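# Reorient a pinched wing screw within one hand

## Task

A wing screw starts pinched by its shank between the thumb and index finger. Rotate it inside the hand until its orientation relative to the hand matches the two goal pictures. Only this hand may touch it; the wrist camera, its bracket and the arm's last link count as hand. The task fails if the screw touches anything else or leaves the hand. To finish, keep the screw still and firmly held in the hand, with the palm facing straight down and no hand motor reporting moving, then declare completion.

## Robot and tools

Robot: one arm ending in a five-fingered right hand with six hand motors: little, ring, middle, index, thumb_bend, thumb_turn. A wrist camera sits on a bracket on the little-finger side. The bracket protrudes 0.03 m beyond the hand point along +y and 0.11 m across the palm, so it can collide with things.

Frames. The scene frame has its origin on the table below the arm base, +z up, and +y to the left when facing along +x. The state line reports the hand point as end_effector_position (metres) and end_effector_quat_wxyz in this frame. The printed position may be off, more so at long reach. The hand point is fixed to the palm, 0.05 m in front of it, where the index pad and thumb tip meet in a pinch. Its own axes are: +z along the straightened fingers, +y out of the palm, and +x across the palm away from the thumb. Palm facing straight down therefore means the hand point's +y aligned with scene -z. Straight fingers extend 0.06 to 0.07 m past the point.

execute_actions takes {"actions": [...], optional "pictures": bool}, with at most one item. An empty list only reports the state, with pictures. An action item is {"rows": [...], "steps": n}: 1 to 15 rows and steps up to 15 (default 15), each step lasting 1/30 s. The last row repeats if steps exceed rows, and an action needs at least 6 steps. A wait item is {"steps": n} without rows, up to 300. It is counted from the previous result. A refused call sends nothing.

Each row has 14 numbers, all in [-1, 1]: dx, dy, dz, rx, ry, rz, little, ring, middle, index, thumb_bend, thumb_turn, force_limit, speed. The first six are an offset, not a pose. They are expressed in the hand point's own axes and measured from the hand point pose in the most recent result that showed it. Within one reply's later calls, or before any pose was shown, they are measured from where the robot is at the action's start. Every row counts from that same base, not from the row before. Scale: 1.0 equals 0.6 m for dx, dy, dz and 180 degrees for the rotation vector rx, ry, rz. All zeros drives back to the base pose; it is not a pause. The six finger numbers are absolute targets: +1 open or straight, -1 fully curled. For thumb_turn, +1 puts the thumb beside the palm and -1 puts it opposite the fingers. A pinch is roughly index -0.22, thumb_bend -0.75, thumb_turn -0.57. force_limit maps linearly from about 0 N at -1 to 10 N at +1 at the fingertip, or 15 N for the two thumb motors. It only stops closing motors. speed maps from near zero at -1 to full at +1, where full travel takes 0.6 s.

move takes target (one 14-number row, with the same offset rules) and speed in m/s (0.002 to 0.5, default 0.25; turning limit is twice that in rad/s). It drives a straight path of 0.5 to 10 s, cut off at 10 s. It takes the shorter rotation and ignores obstacles. The hand numbers are sent at the start. It returns a state plus a move: line: done, off_target, moving, held or fault, plus which limits acted (paced means the pose was clipped; held means a check blocked steps) and the distance remaining. Faster moves and targets deeper past a contact hit harder.

wait takes seconds (0 to 10) and sends nothing new. zoom_image takes camera (cam_high, cam_low, cam_wrist) and region [x0, y0, x1, y1] in pixels, at most 504x504. Full images are 896x504. show_instructions takes no arguments and shows the reference images. finished_scene takes scene, the current scene number; it ends that scene irreversibly and reports success.

Control behaviour. Each step's commanded pose is clipped to 70 mm and 16 degrees from the measured pose. Position wins over orientation. Motion is loose: it often ends a centimetre or more low, and turns can shift the point. The elbow may sag progressively, so steer back to the pose you want. Prefer few large moves. Results are taken 6 steps before an action ends; those steps then run while you reply. A Hand target line appears only when nothing is pending. After an action the arm continues at most to the last clipped pose, so check and continue far moves.

Hand readings: hand_measured (positions on the target scale), hand_stopped_by (moving, target, force, stalled, fault) and hand_load_n (fingertip load, positive pushing open). Each lists six values in motor order. A motor only starts when its target changes by at least 0.01. Once done it locks and holds at least 15 N. To squeeze harder, raise force_limit and send a target further closed than measured. Close at speed -0.9 or lower for a gentle grip. Loads near zero mean the grip is lost. A fault motor stays dead.

Avoid: dropping the screw, letting it touch the table or anything else, bracket collisions, fast contacts, hard pushes, and knocking items off the table. Pose unreachable lines and HELD marks mean the clearance check altered commands. Watch for MOTOR HOT warnings: at 100 C the joints release and the arm falls. Joint ranges (rad): waist -2.880 to 2.880, shoulder 0 to 3.142, elbow 0 to 3.019, wrist pitch -1.693 to 1.571, wrist yaw -1.571 to 1.571, wrist roll -2.094 to 2.094.

Each tool is called after "Request:" as name(argument=value, ...) on one line, values as JSON.

Reference images:

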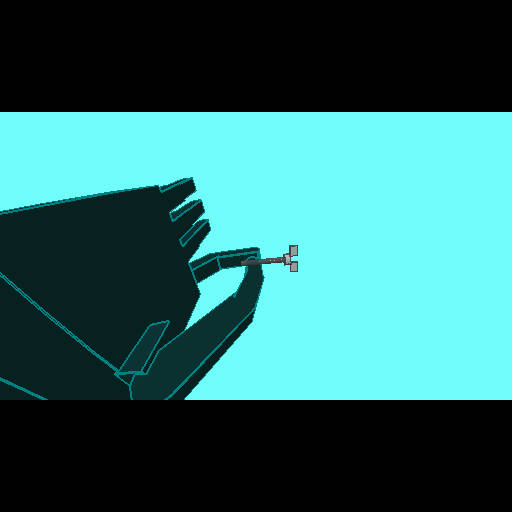

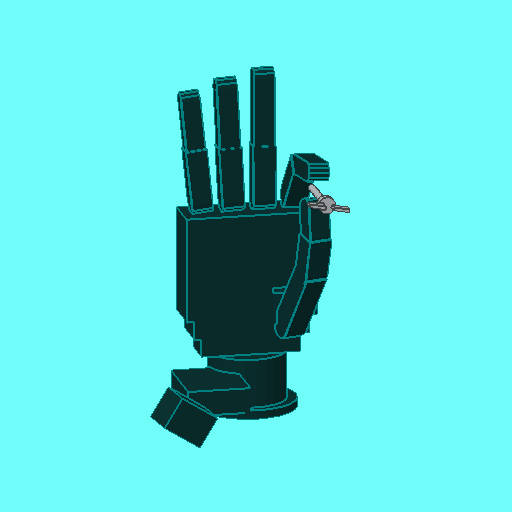

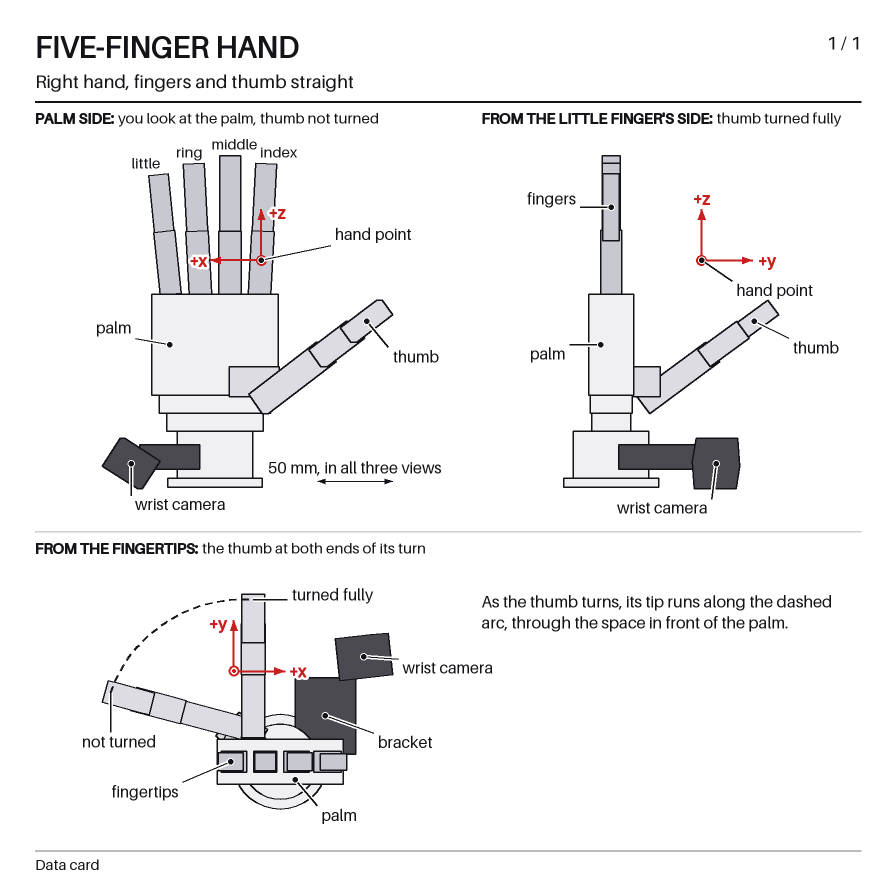

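## Session

Request:
execute_actions(actions=[])

Scene clock: 0.00 s of 4500.00 s.
end_effector_position=(+0.4494, +0.0039, +0.3887) hand_measured=(+1.000, +1.000, +1.000, -0.158, -0.750, -0.550) hand_load_n=(+0.0, +0.0, +0.0, +5.5, +0.5, +0.0) hand_stopped_by=(target, target, target, target, target, target) hand_force_limit=0.00 hand_speed=-0.80 end_effector_quat_wxyz=(+0.502, -0.501, +0.484, -0.513)
Joint positions: [-0.118  0.794  0.593  0.238 -0.131 -0.009]
Joint velocities: [ 0.005 -0.005 -0.002 -0.002 -0.051  0.007]
Hand target: +0.453, +0.004, +0.406; +0.508, -0.494, +0.475, -0.521

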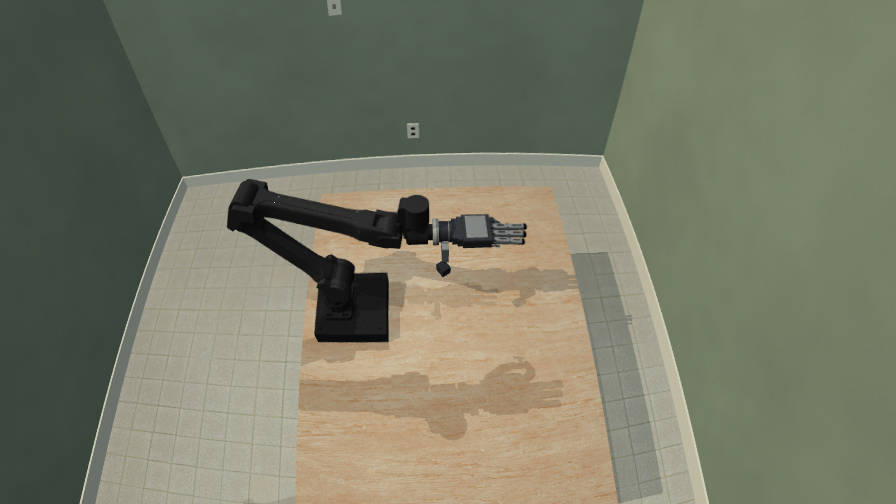

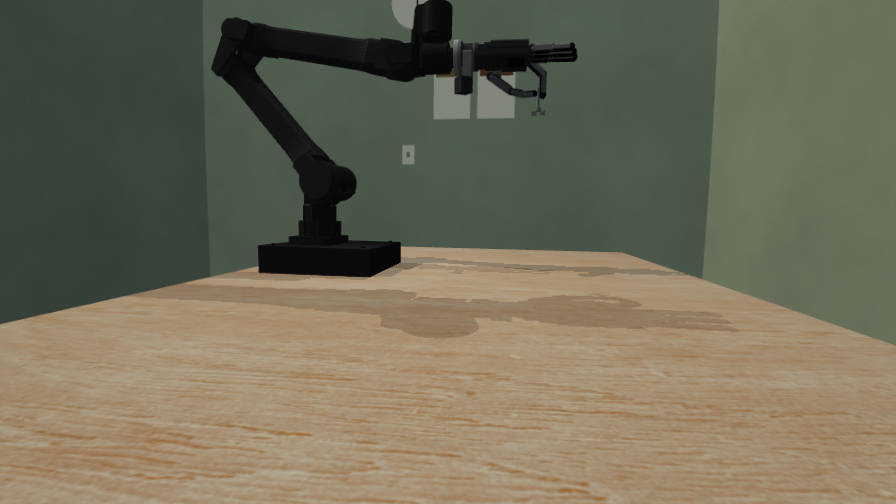

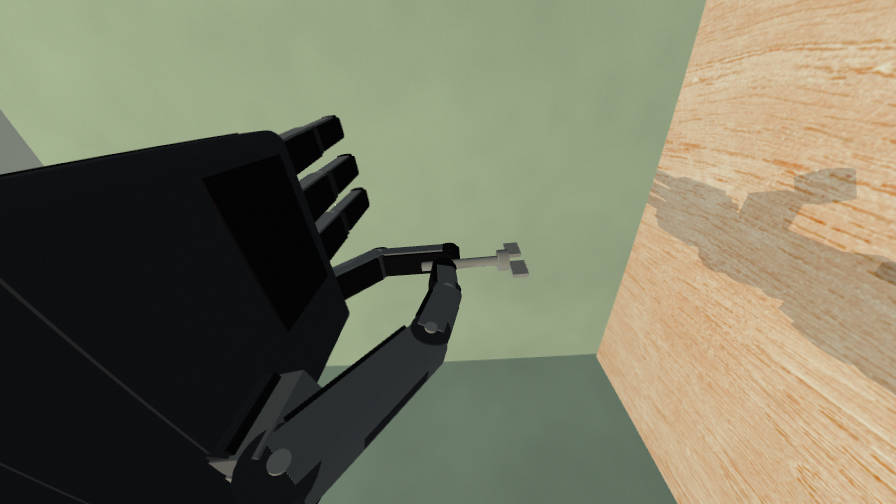

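Request:
zoom_image(camera="cam_wrist", region=[380,200,580,320])

Request:
zoom_image(camera="cam_low", region=[460,40,600,130])

Request:
show_instructions()

Region (380, 200, 580, 320) of cam_wrist's 896x504 image, scaled by 2.520, with more detail than that image has; it fills the top 302 rows of this view, and the rest is white.

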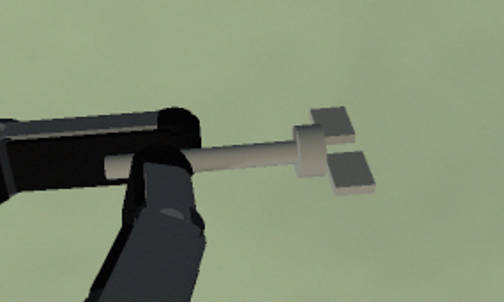

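Region (460, 40, 600, 130) of cam_low's 896x504 image, scaled by 3.600, with more detail than that image has; it fills the top 324 rows of this view, and the rest is white.

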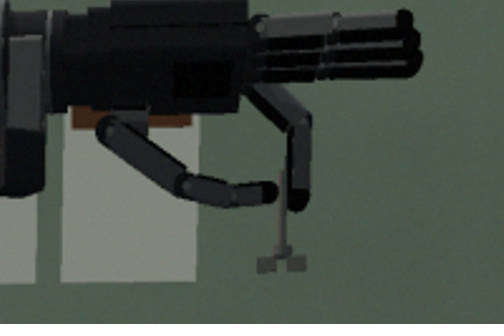

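Reference images for this scene: goal picture from the wrist camera place, goal picture looking into the palm, FIVE-FINGER HAND page 1.

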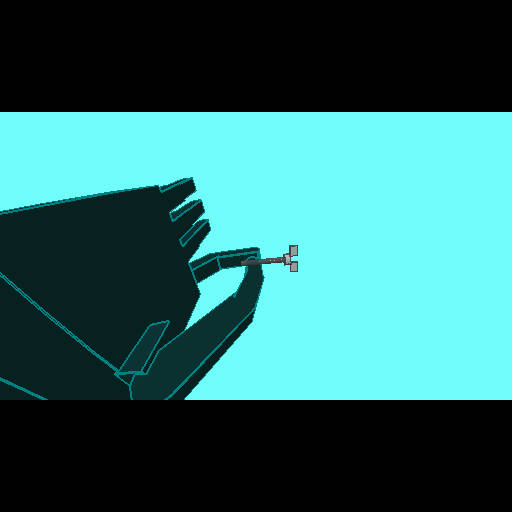

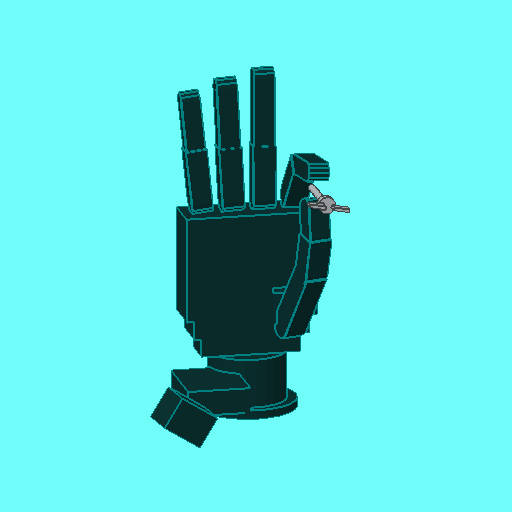

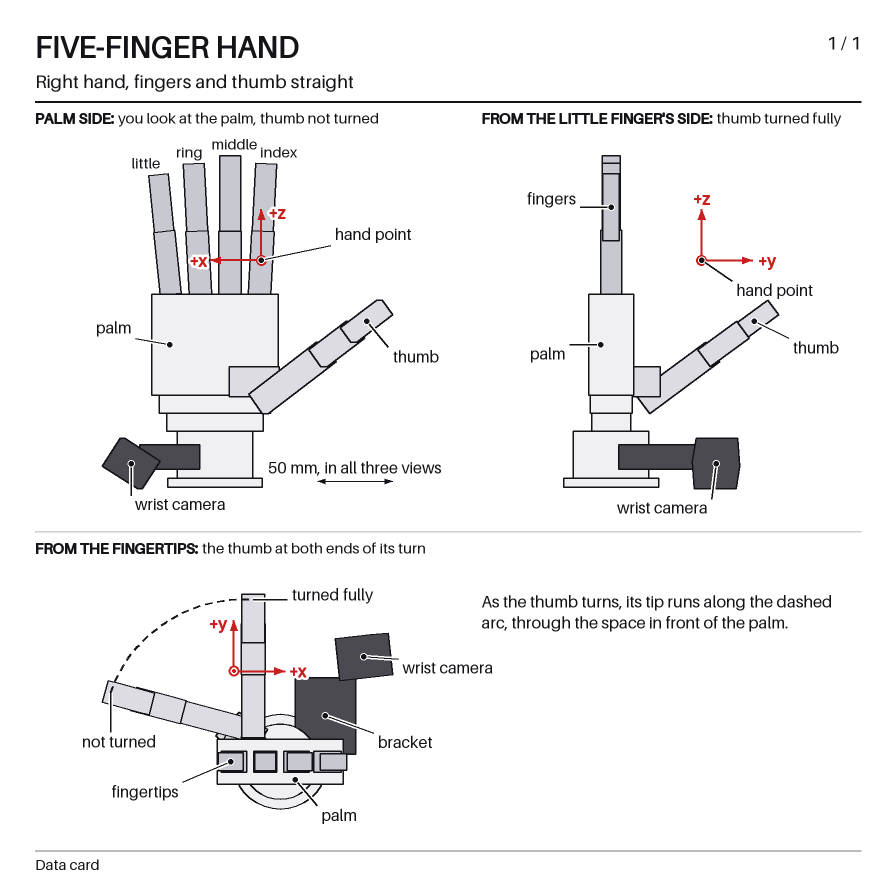

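Request:
move(target=[0,0,0,0,0,-0.5,1,1,1,-0.158,-0.75,-0.55,0,-0.8], speed=0.3)

Request:
zoom_image(camera="cam_low", region=[420,0,640,150])

Scene clock: 4.13 s of 4500.00 s.
end_effector_position=(+0.4474, +0.0005, +0.3938) hand_measured=(+1.000, +1.000, +1.000, -0.156, -0.750, -0.550) hand_load_n=(+0.0, +0.0, +0.0, +5.0, +0.5, +0.0) hand_stopped_by=(target, target, target, force, target, target) hand_force_limit=0.00 hand_speed=-0.80 end_effector_quat_wxyz=(+0.003, +0.698, +0.003, +0.716)
Joint positions: [ 0.228  0.826  0.545  0.313  0.22  -1.571]
Joint velocities: [-0.005 -0.005  0.007 -0.022  0.095  0.007]
Hand target: +0.448, +0.004, +0.389; +0.004, +0.697, +0.009, +0.717
Off the commanded pose: 0.006 m, 1 deg.
Kept back: nothing.
move: done

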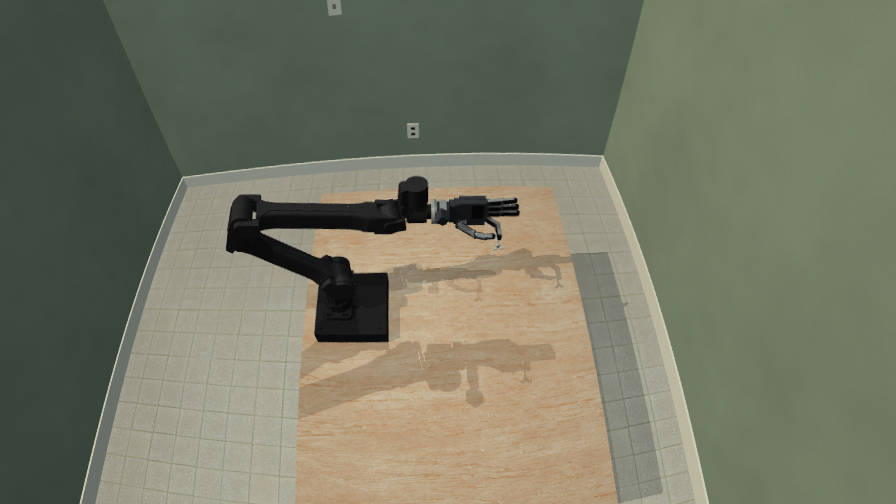

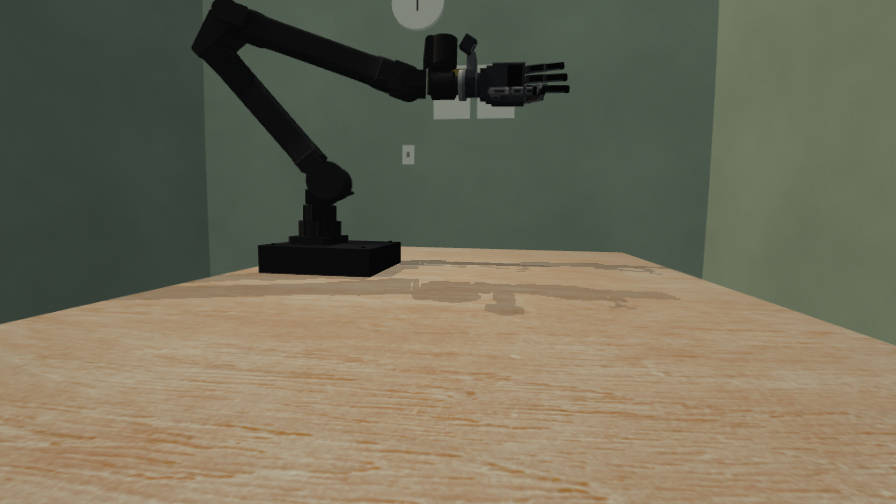

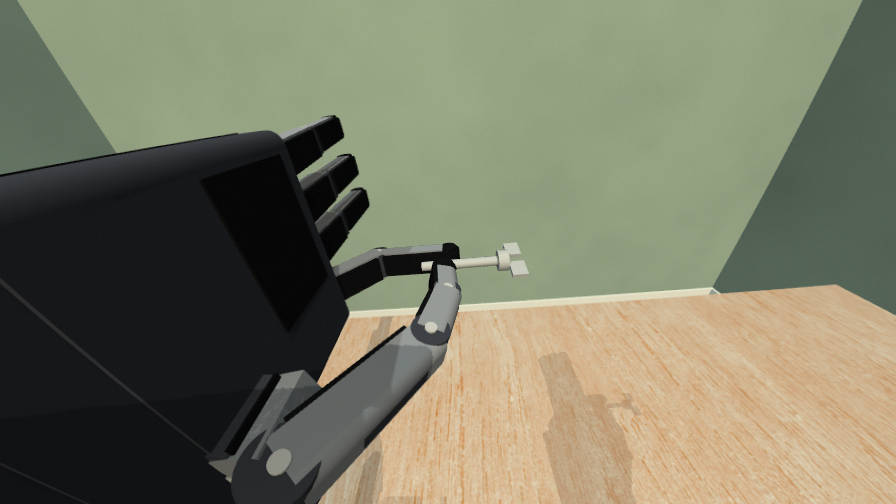

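Region (420, 0, 640, 150) of cam_low's 896x504 image, scaled by 2.291, with more detail than that image has; it fills the top 344 rows of this view, and the rest is white.

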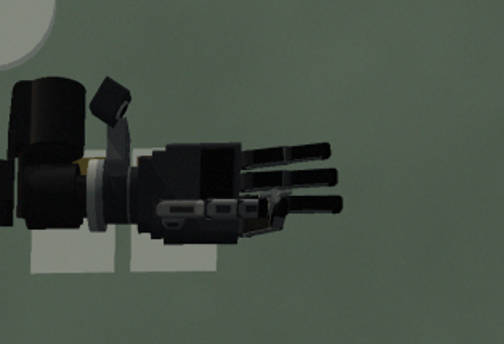

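Request:
zoom_image(camera="cam_low", region=[500,60,580,115])

Request:
zoom_image(camera="cam_high", region=[450,190,540,260])

Region (500, 60, 580, 115) of cam_low's 896x504 image, scaled by 6.300, with more detail than that image has; it fills the top 346 rows of this view, and the rest is white.

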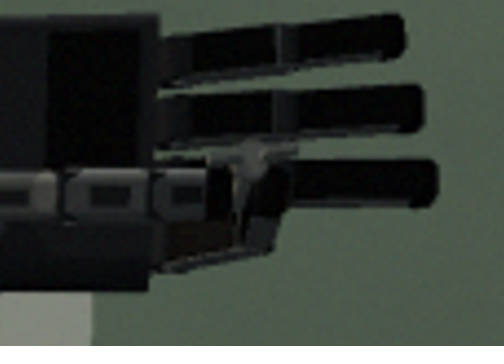

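Region (450, 190, 540, 260) of cam_high's 896x504 image, scaled by 5.600, with more detail than that image has.

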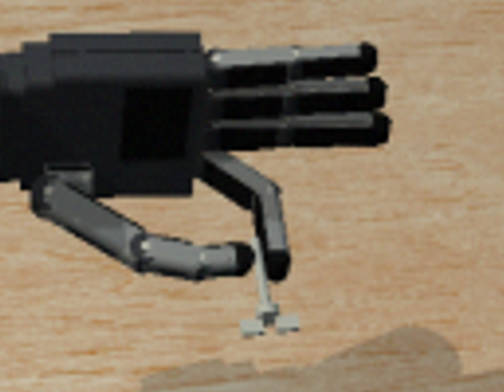

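Request:
move(target=[0,0,0,0,0,0,1,1,1,-0.158,-0.75,-0.5,0,-0.9])

Request:
zoom_image(camera="cam_low", region=[500,60,580,115])

Request:
zoom_image(camera="cam_wrist", region=[380,200,580,320])

Scene clock: 6.07 s of 4500.00 s.
end_effector_position=(+0.4474, +0.0004, +0.3940) hand_measured=(+1.000, +1.000, +1.000, -0.156, -0.750, -0.500) hand_load_n=(+0.0, +0.0, +0.0, +5.0, +1.0, +0.0) hand_stopped_by=(target, target, target, force, target, target) hand_force_limit=0.00 hand_speed=-0.90 end_effector_quat_wxyz=(+0.003, +0.698, +0.004, +0.716)
Joint positions: [ 0.228  0.826  0.545  0.313  0.22  -1.574]
Joint velocities: [-0.005 -0.015 -0.017 -0.012 -0.022  0.007]
Hand target: +0.447, +0.001, +0.394; +0.002, +0.698, +0.003, +0.716
Off the commanded pose: 0.000 m, 0 deg.
Kept back: nothing.
move: done

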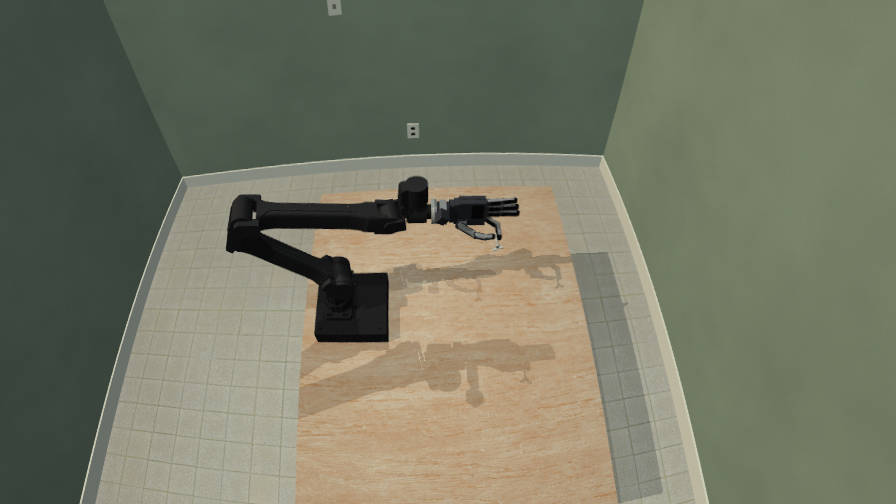

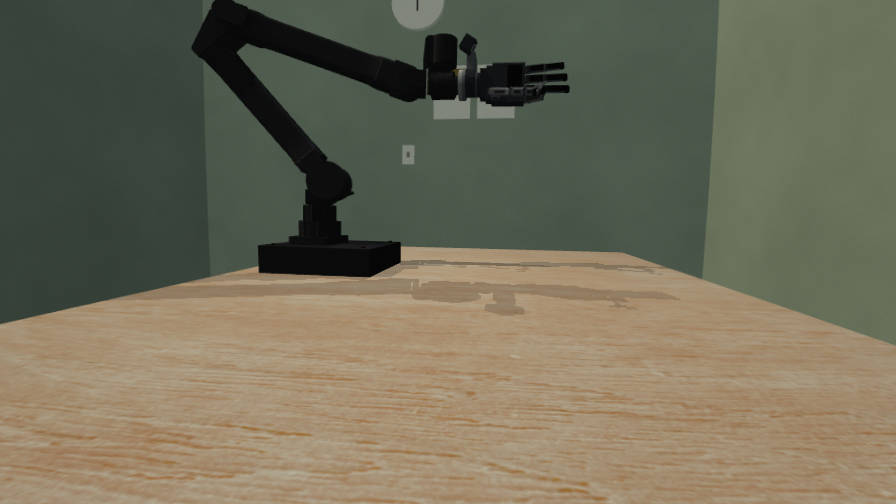

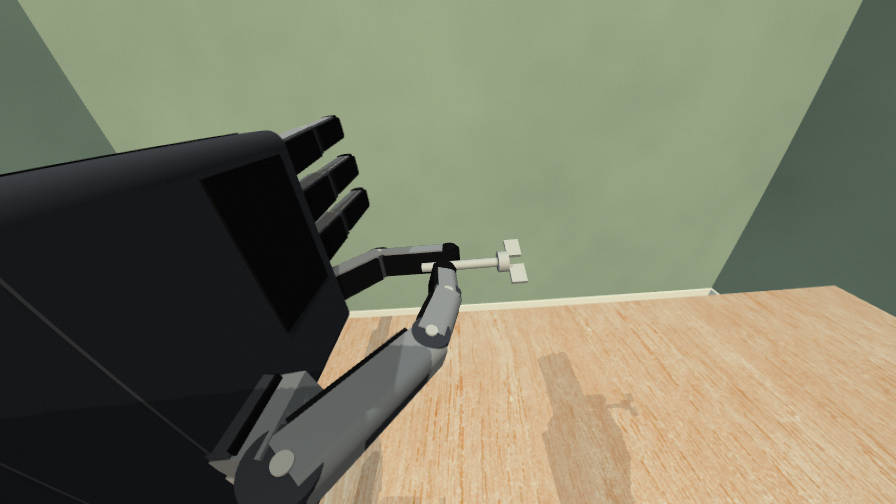

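Region (500, 60, 580, 115) of cam_low's 896x504 image, scaled by 6.300, with more detail than that image has; it fills the top 346 rows of this view, and the rest is white.

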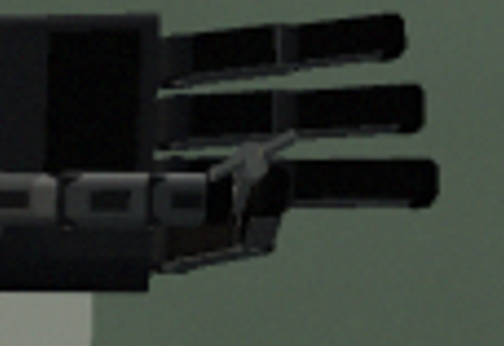

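Region (380, 200, 580, 320) of cam_wrist's 896x504 image, scaled by 2.520, with more detail than that image has; it fills the top 302 rows of this view, and the rest is white.

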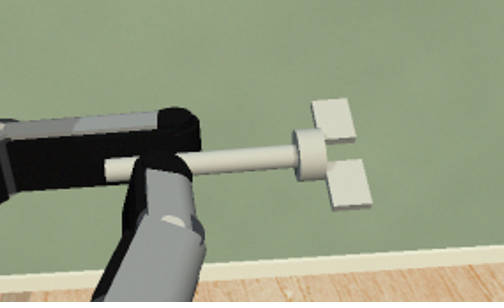

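Request:
move(target=[0,0,0,0,0,0,1,1,1,-0.158,-0.75,-0.41,0,-0.9])

Request:
zoom_image(camera="cam_low", region=[500,60,580,115])

Request:
zoom_image(camera="cam_wrist", region=[380,200,580,320])

Scene clock: 8.23 s of 4500.00 s.
end_effector_position=(+0.4474, +0.0004, +0.3940) hand_measured=(+1.000, +1.000, +1.000, -0.156, -0.748, -0.410) hand_load_n=(+0.0, +0.0, +0.0, +5.0, +2.5, +0.0) hand_stopped_by=(target, target, target, force, target, target) hand_force_limit=0.00 hand_speed=-0.90 end_effector_quat_wxyz=(+0.003, +0.698, +0.004, +0.716)
Joint positions: [ 0.228  0.826  0.545  0.313  0.22  -1.574]
Joint velocities: [-0.005  0.015  0.002 -0.002 -0.007 -0.007]
Hand target: +0.447, +0.000, +0.394; +0.003, +0.698, +0.004, +0.716
Off the commanded pose: 0.000 m, 0 deg.
Kept back: nothing.
move: done

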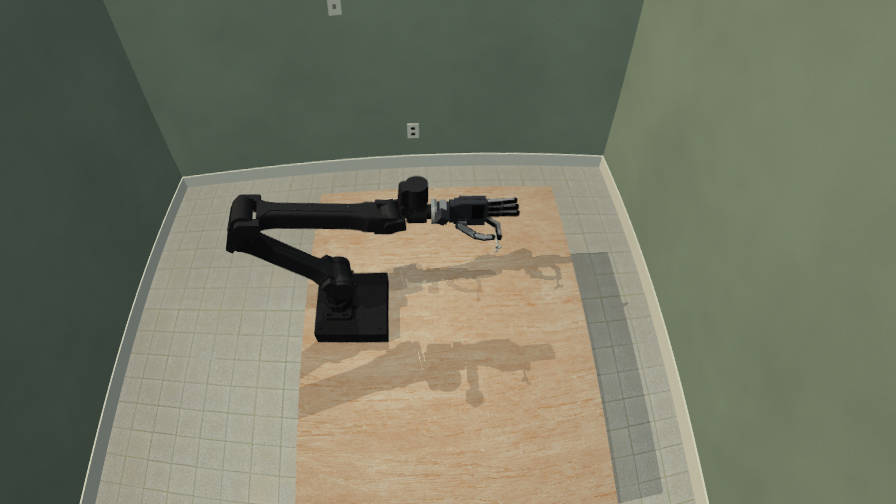

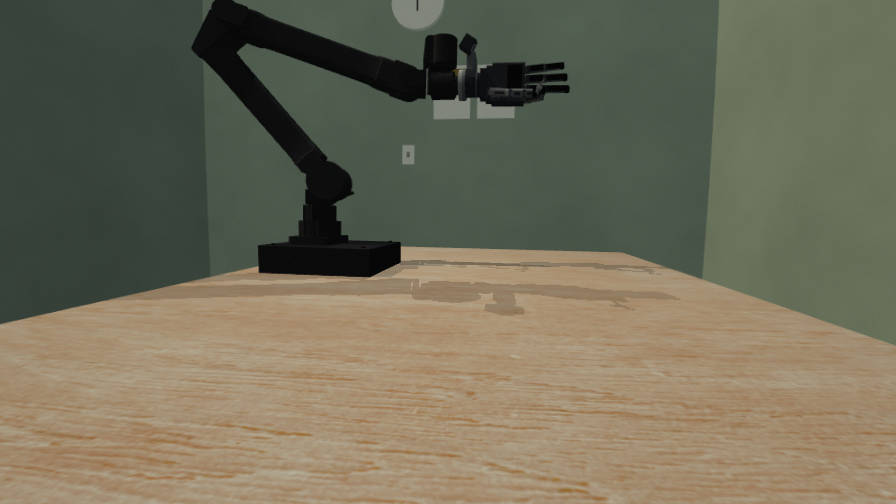

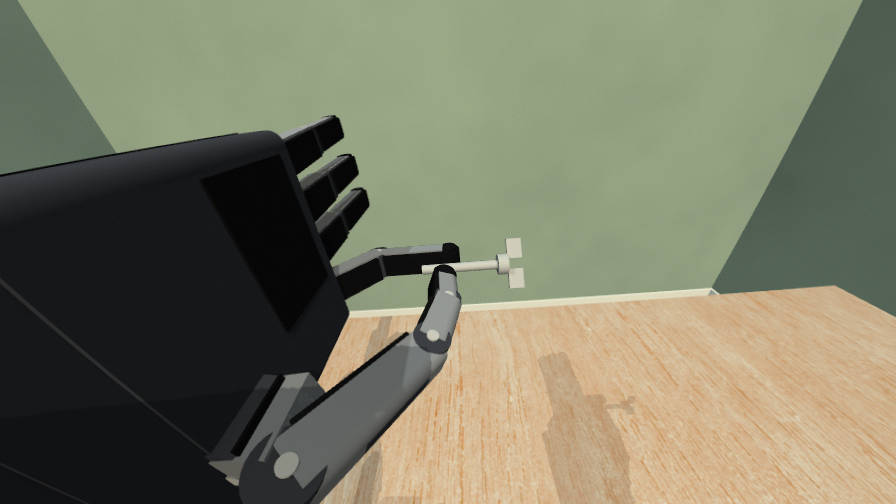

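Region (500, 60, 580, 115) of cam_low's 896x504 image, scaled by 6.300, with more detail than that image has; it fills the top 346 rows of this view, and the rest is white.

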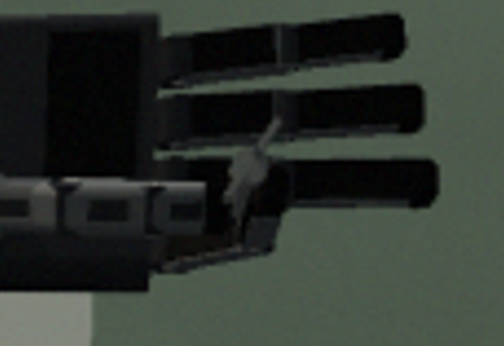

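Region (380, 200, 580, 320) of cam_wrist's 896x504 image, scaled by 2.520, with more detail than that image has; it fills the top 302 rows of this view, and the rest is white.

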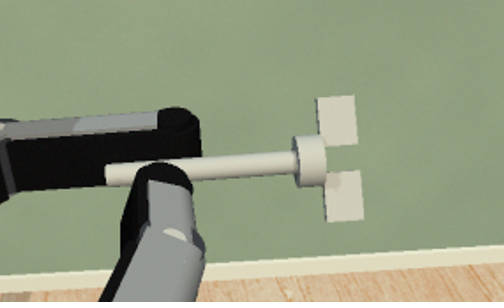

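Request:
move(target=[0,0,0,0,0,0,1,1,1,-0.158,-0.75,-0.35,0,-0.9])

Request:
zoom_image(camera="cam_low", region=[500,60,580,115])

Request:
zoom_image(camera="cam_wrist", region=[380,200,580,320])

Scene clock: 9.33 s of 4500.00 s.
end_effector_position=(+0.4474, +0.0004, +0.3940) hand_measured=(+1.000, +1.000, +1.000, -0.156, -0.748, -0.350) hand_load_n=(+0.0, +0.0, +0.0, +5.5, +3.5, -0.5) hand_stopped_by=(target, target, target, force, target, target) hand_force_limit=0.00 hand_speed=-0.90 end_effector_quat_wxyz=(+0.003, +0.698, +0.004, +0.716)
Joint positions: [ 0.228  0.826  0.545  0.313  0.22  -1.574]
Joint velocities: [ 0.005  0.005  0.012 -0.007 -0.066  0.007]
Hand target: +0.447, +0.000, +0.394; +0.003, +0.698, +0.004, +0.716
Off the commanded pose: 0.000 m, 0 deg.
Kept back: nothing.
move: done

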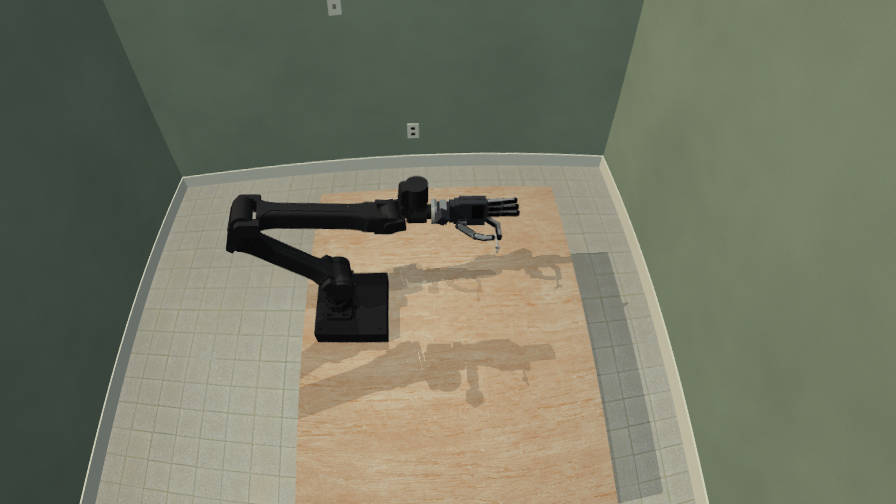

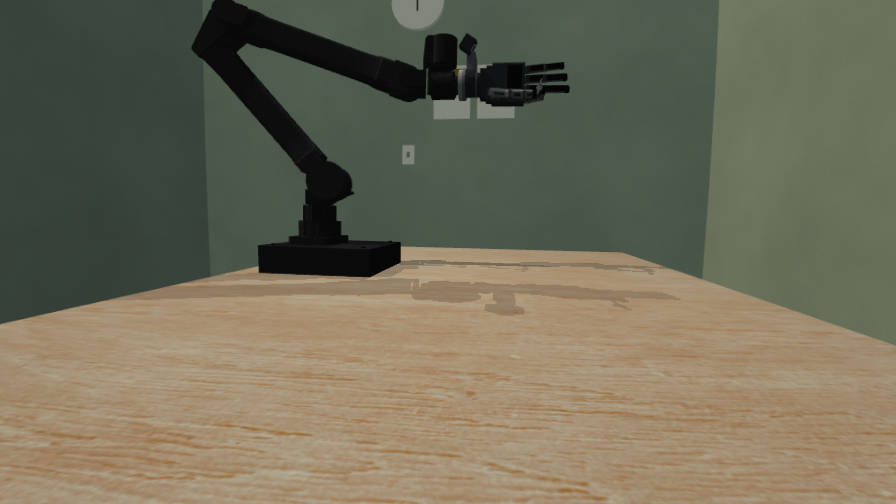

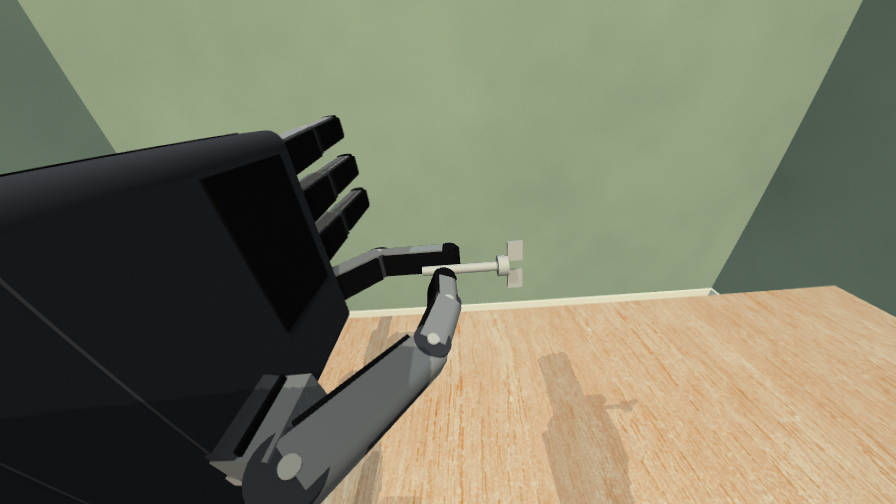

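Region (500, 60, 580, 115) of cam_low's 896x504 image, scaled by 6.300, with more detail than that image has; it fills the top 346 rows of this view, and the rest is white.

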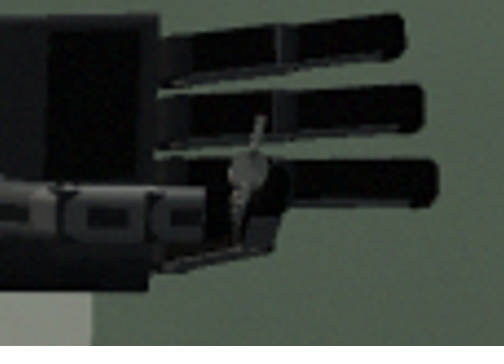

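Region (380, 200, 580, 320) of cam_wrist's 896x504 image, scaled by 2.520, with more detail than that image has; it fills the top 302 rows of this view, and the rest is white.

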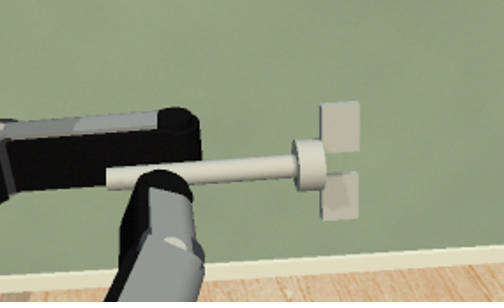

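Request:
move(target=[0,0,0,0,0,0.5,1,1,1,-0.2,-0.75,-0.35,0.4,-0.9], speed=0.3)

Request:
zoom_image(camera="cam_wrist", region=[380,200,580,320])

Scene clock: 12.83 s of 4500.00 s.
end_effector_position=(+0.4371, +0.0034, +0.3563) hand_measured=(+1.000, +1.000, +1.000, -0.166, -0.748, -0.350) hand_load_n=(+0.0, +0.0, +0.0, +8.0, +4.5, -0.5) hand_stopped_by=(target, target, target, force, target, target) hand_force_limit=0.40 hand_speed=-0.90 end_effector_quat_wxyz=(+0.487, -0.516, +0.501, -0.495)
Joint positions: [-0.123  0.776  0.545  0.203 -0.137 -0.013]
Joint velocities: [-0.005 -0.005  0.007  0.007 -0.007  0.051]
Hand target: +0.446, +0.001, +0.393; +0.501, -0.499, +0.488, -0.511
Off the commanded pose: 0.039 m, 3 deg.
Kept back: nothing.
move: off_target

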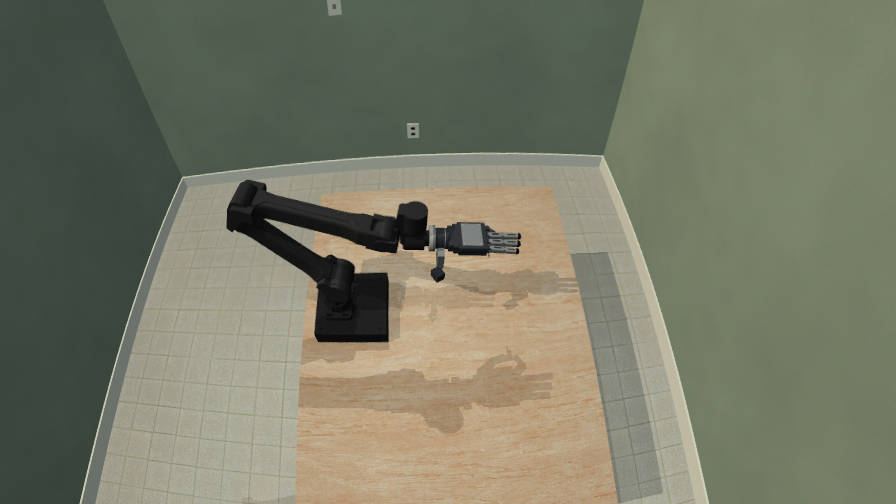

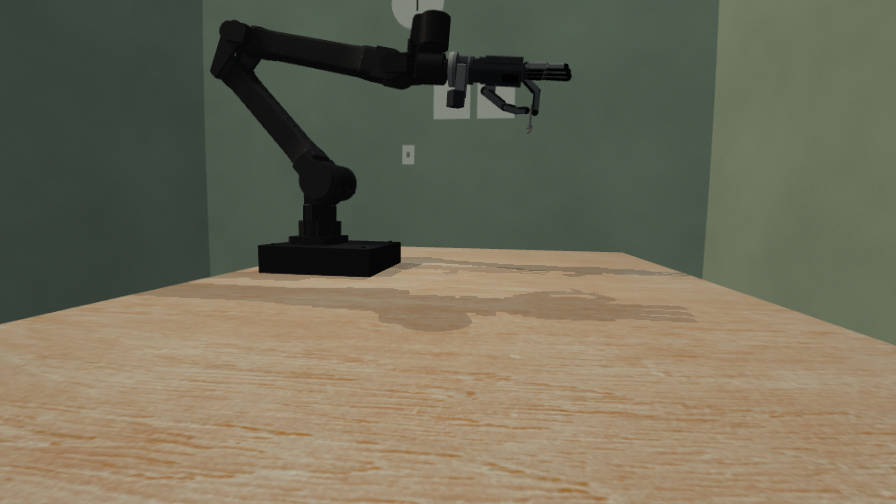

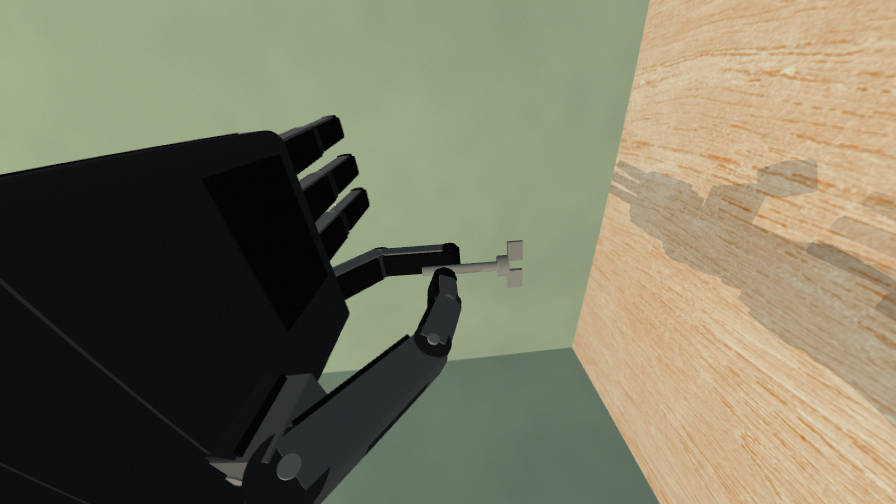

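Region (380, 200, 580, 320) of cam_wrist's 896x504 image, scaled by 2.520, with more detail than that image has; it fills the top 302 rows of this view, and the rest is white.

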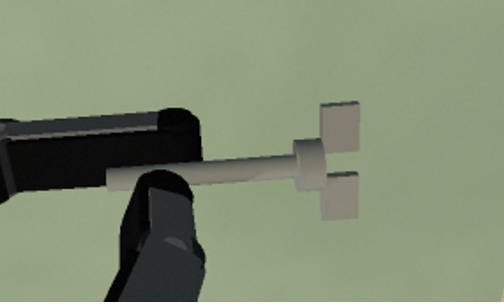

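Palm is within about 3° of straight down.

Request:
finished_scene(scene=1)

The scene is finished: the task was done.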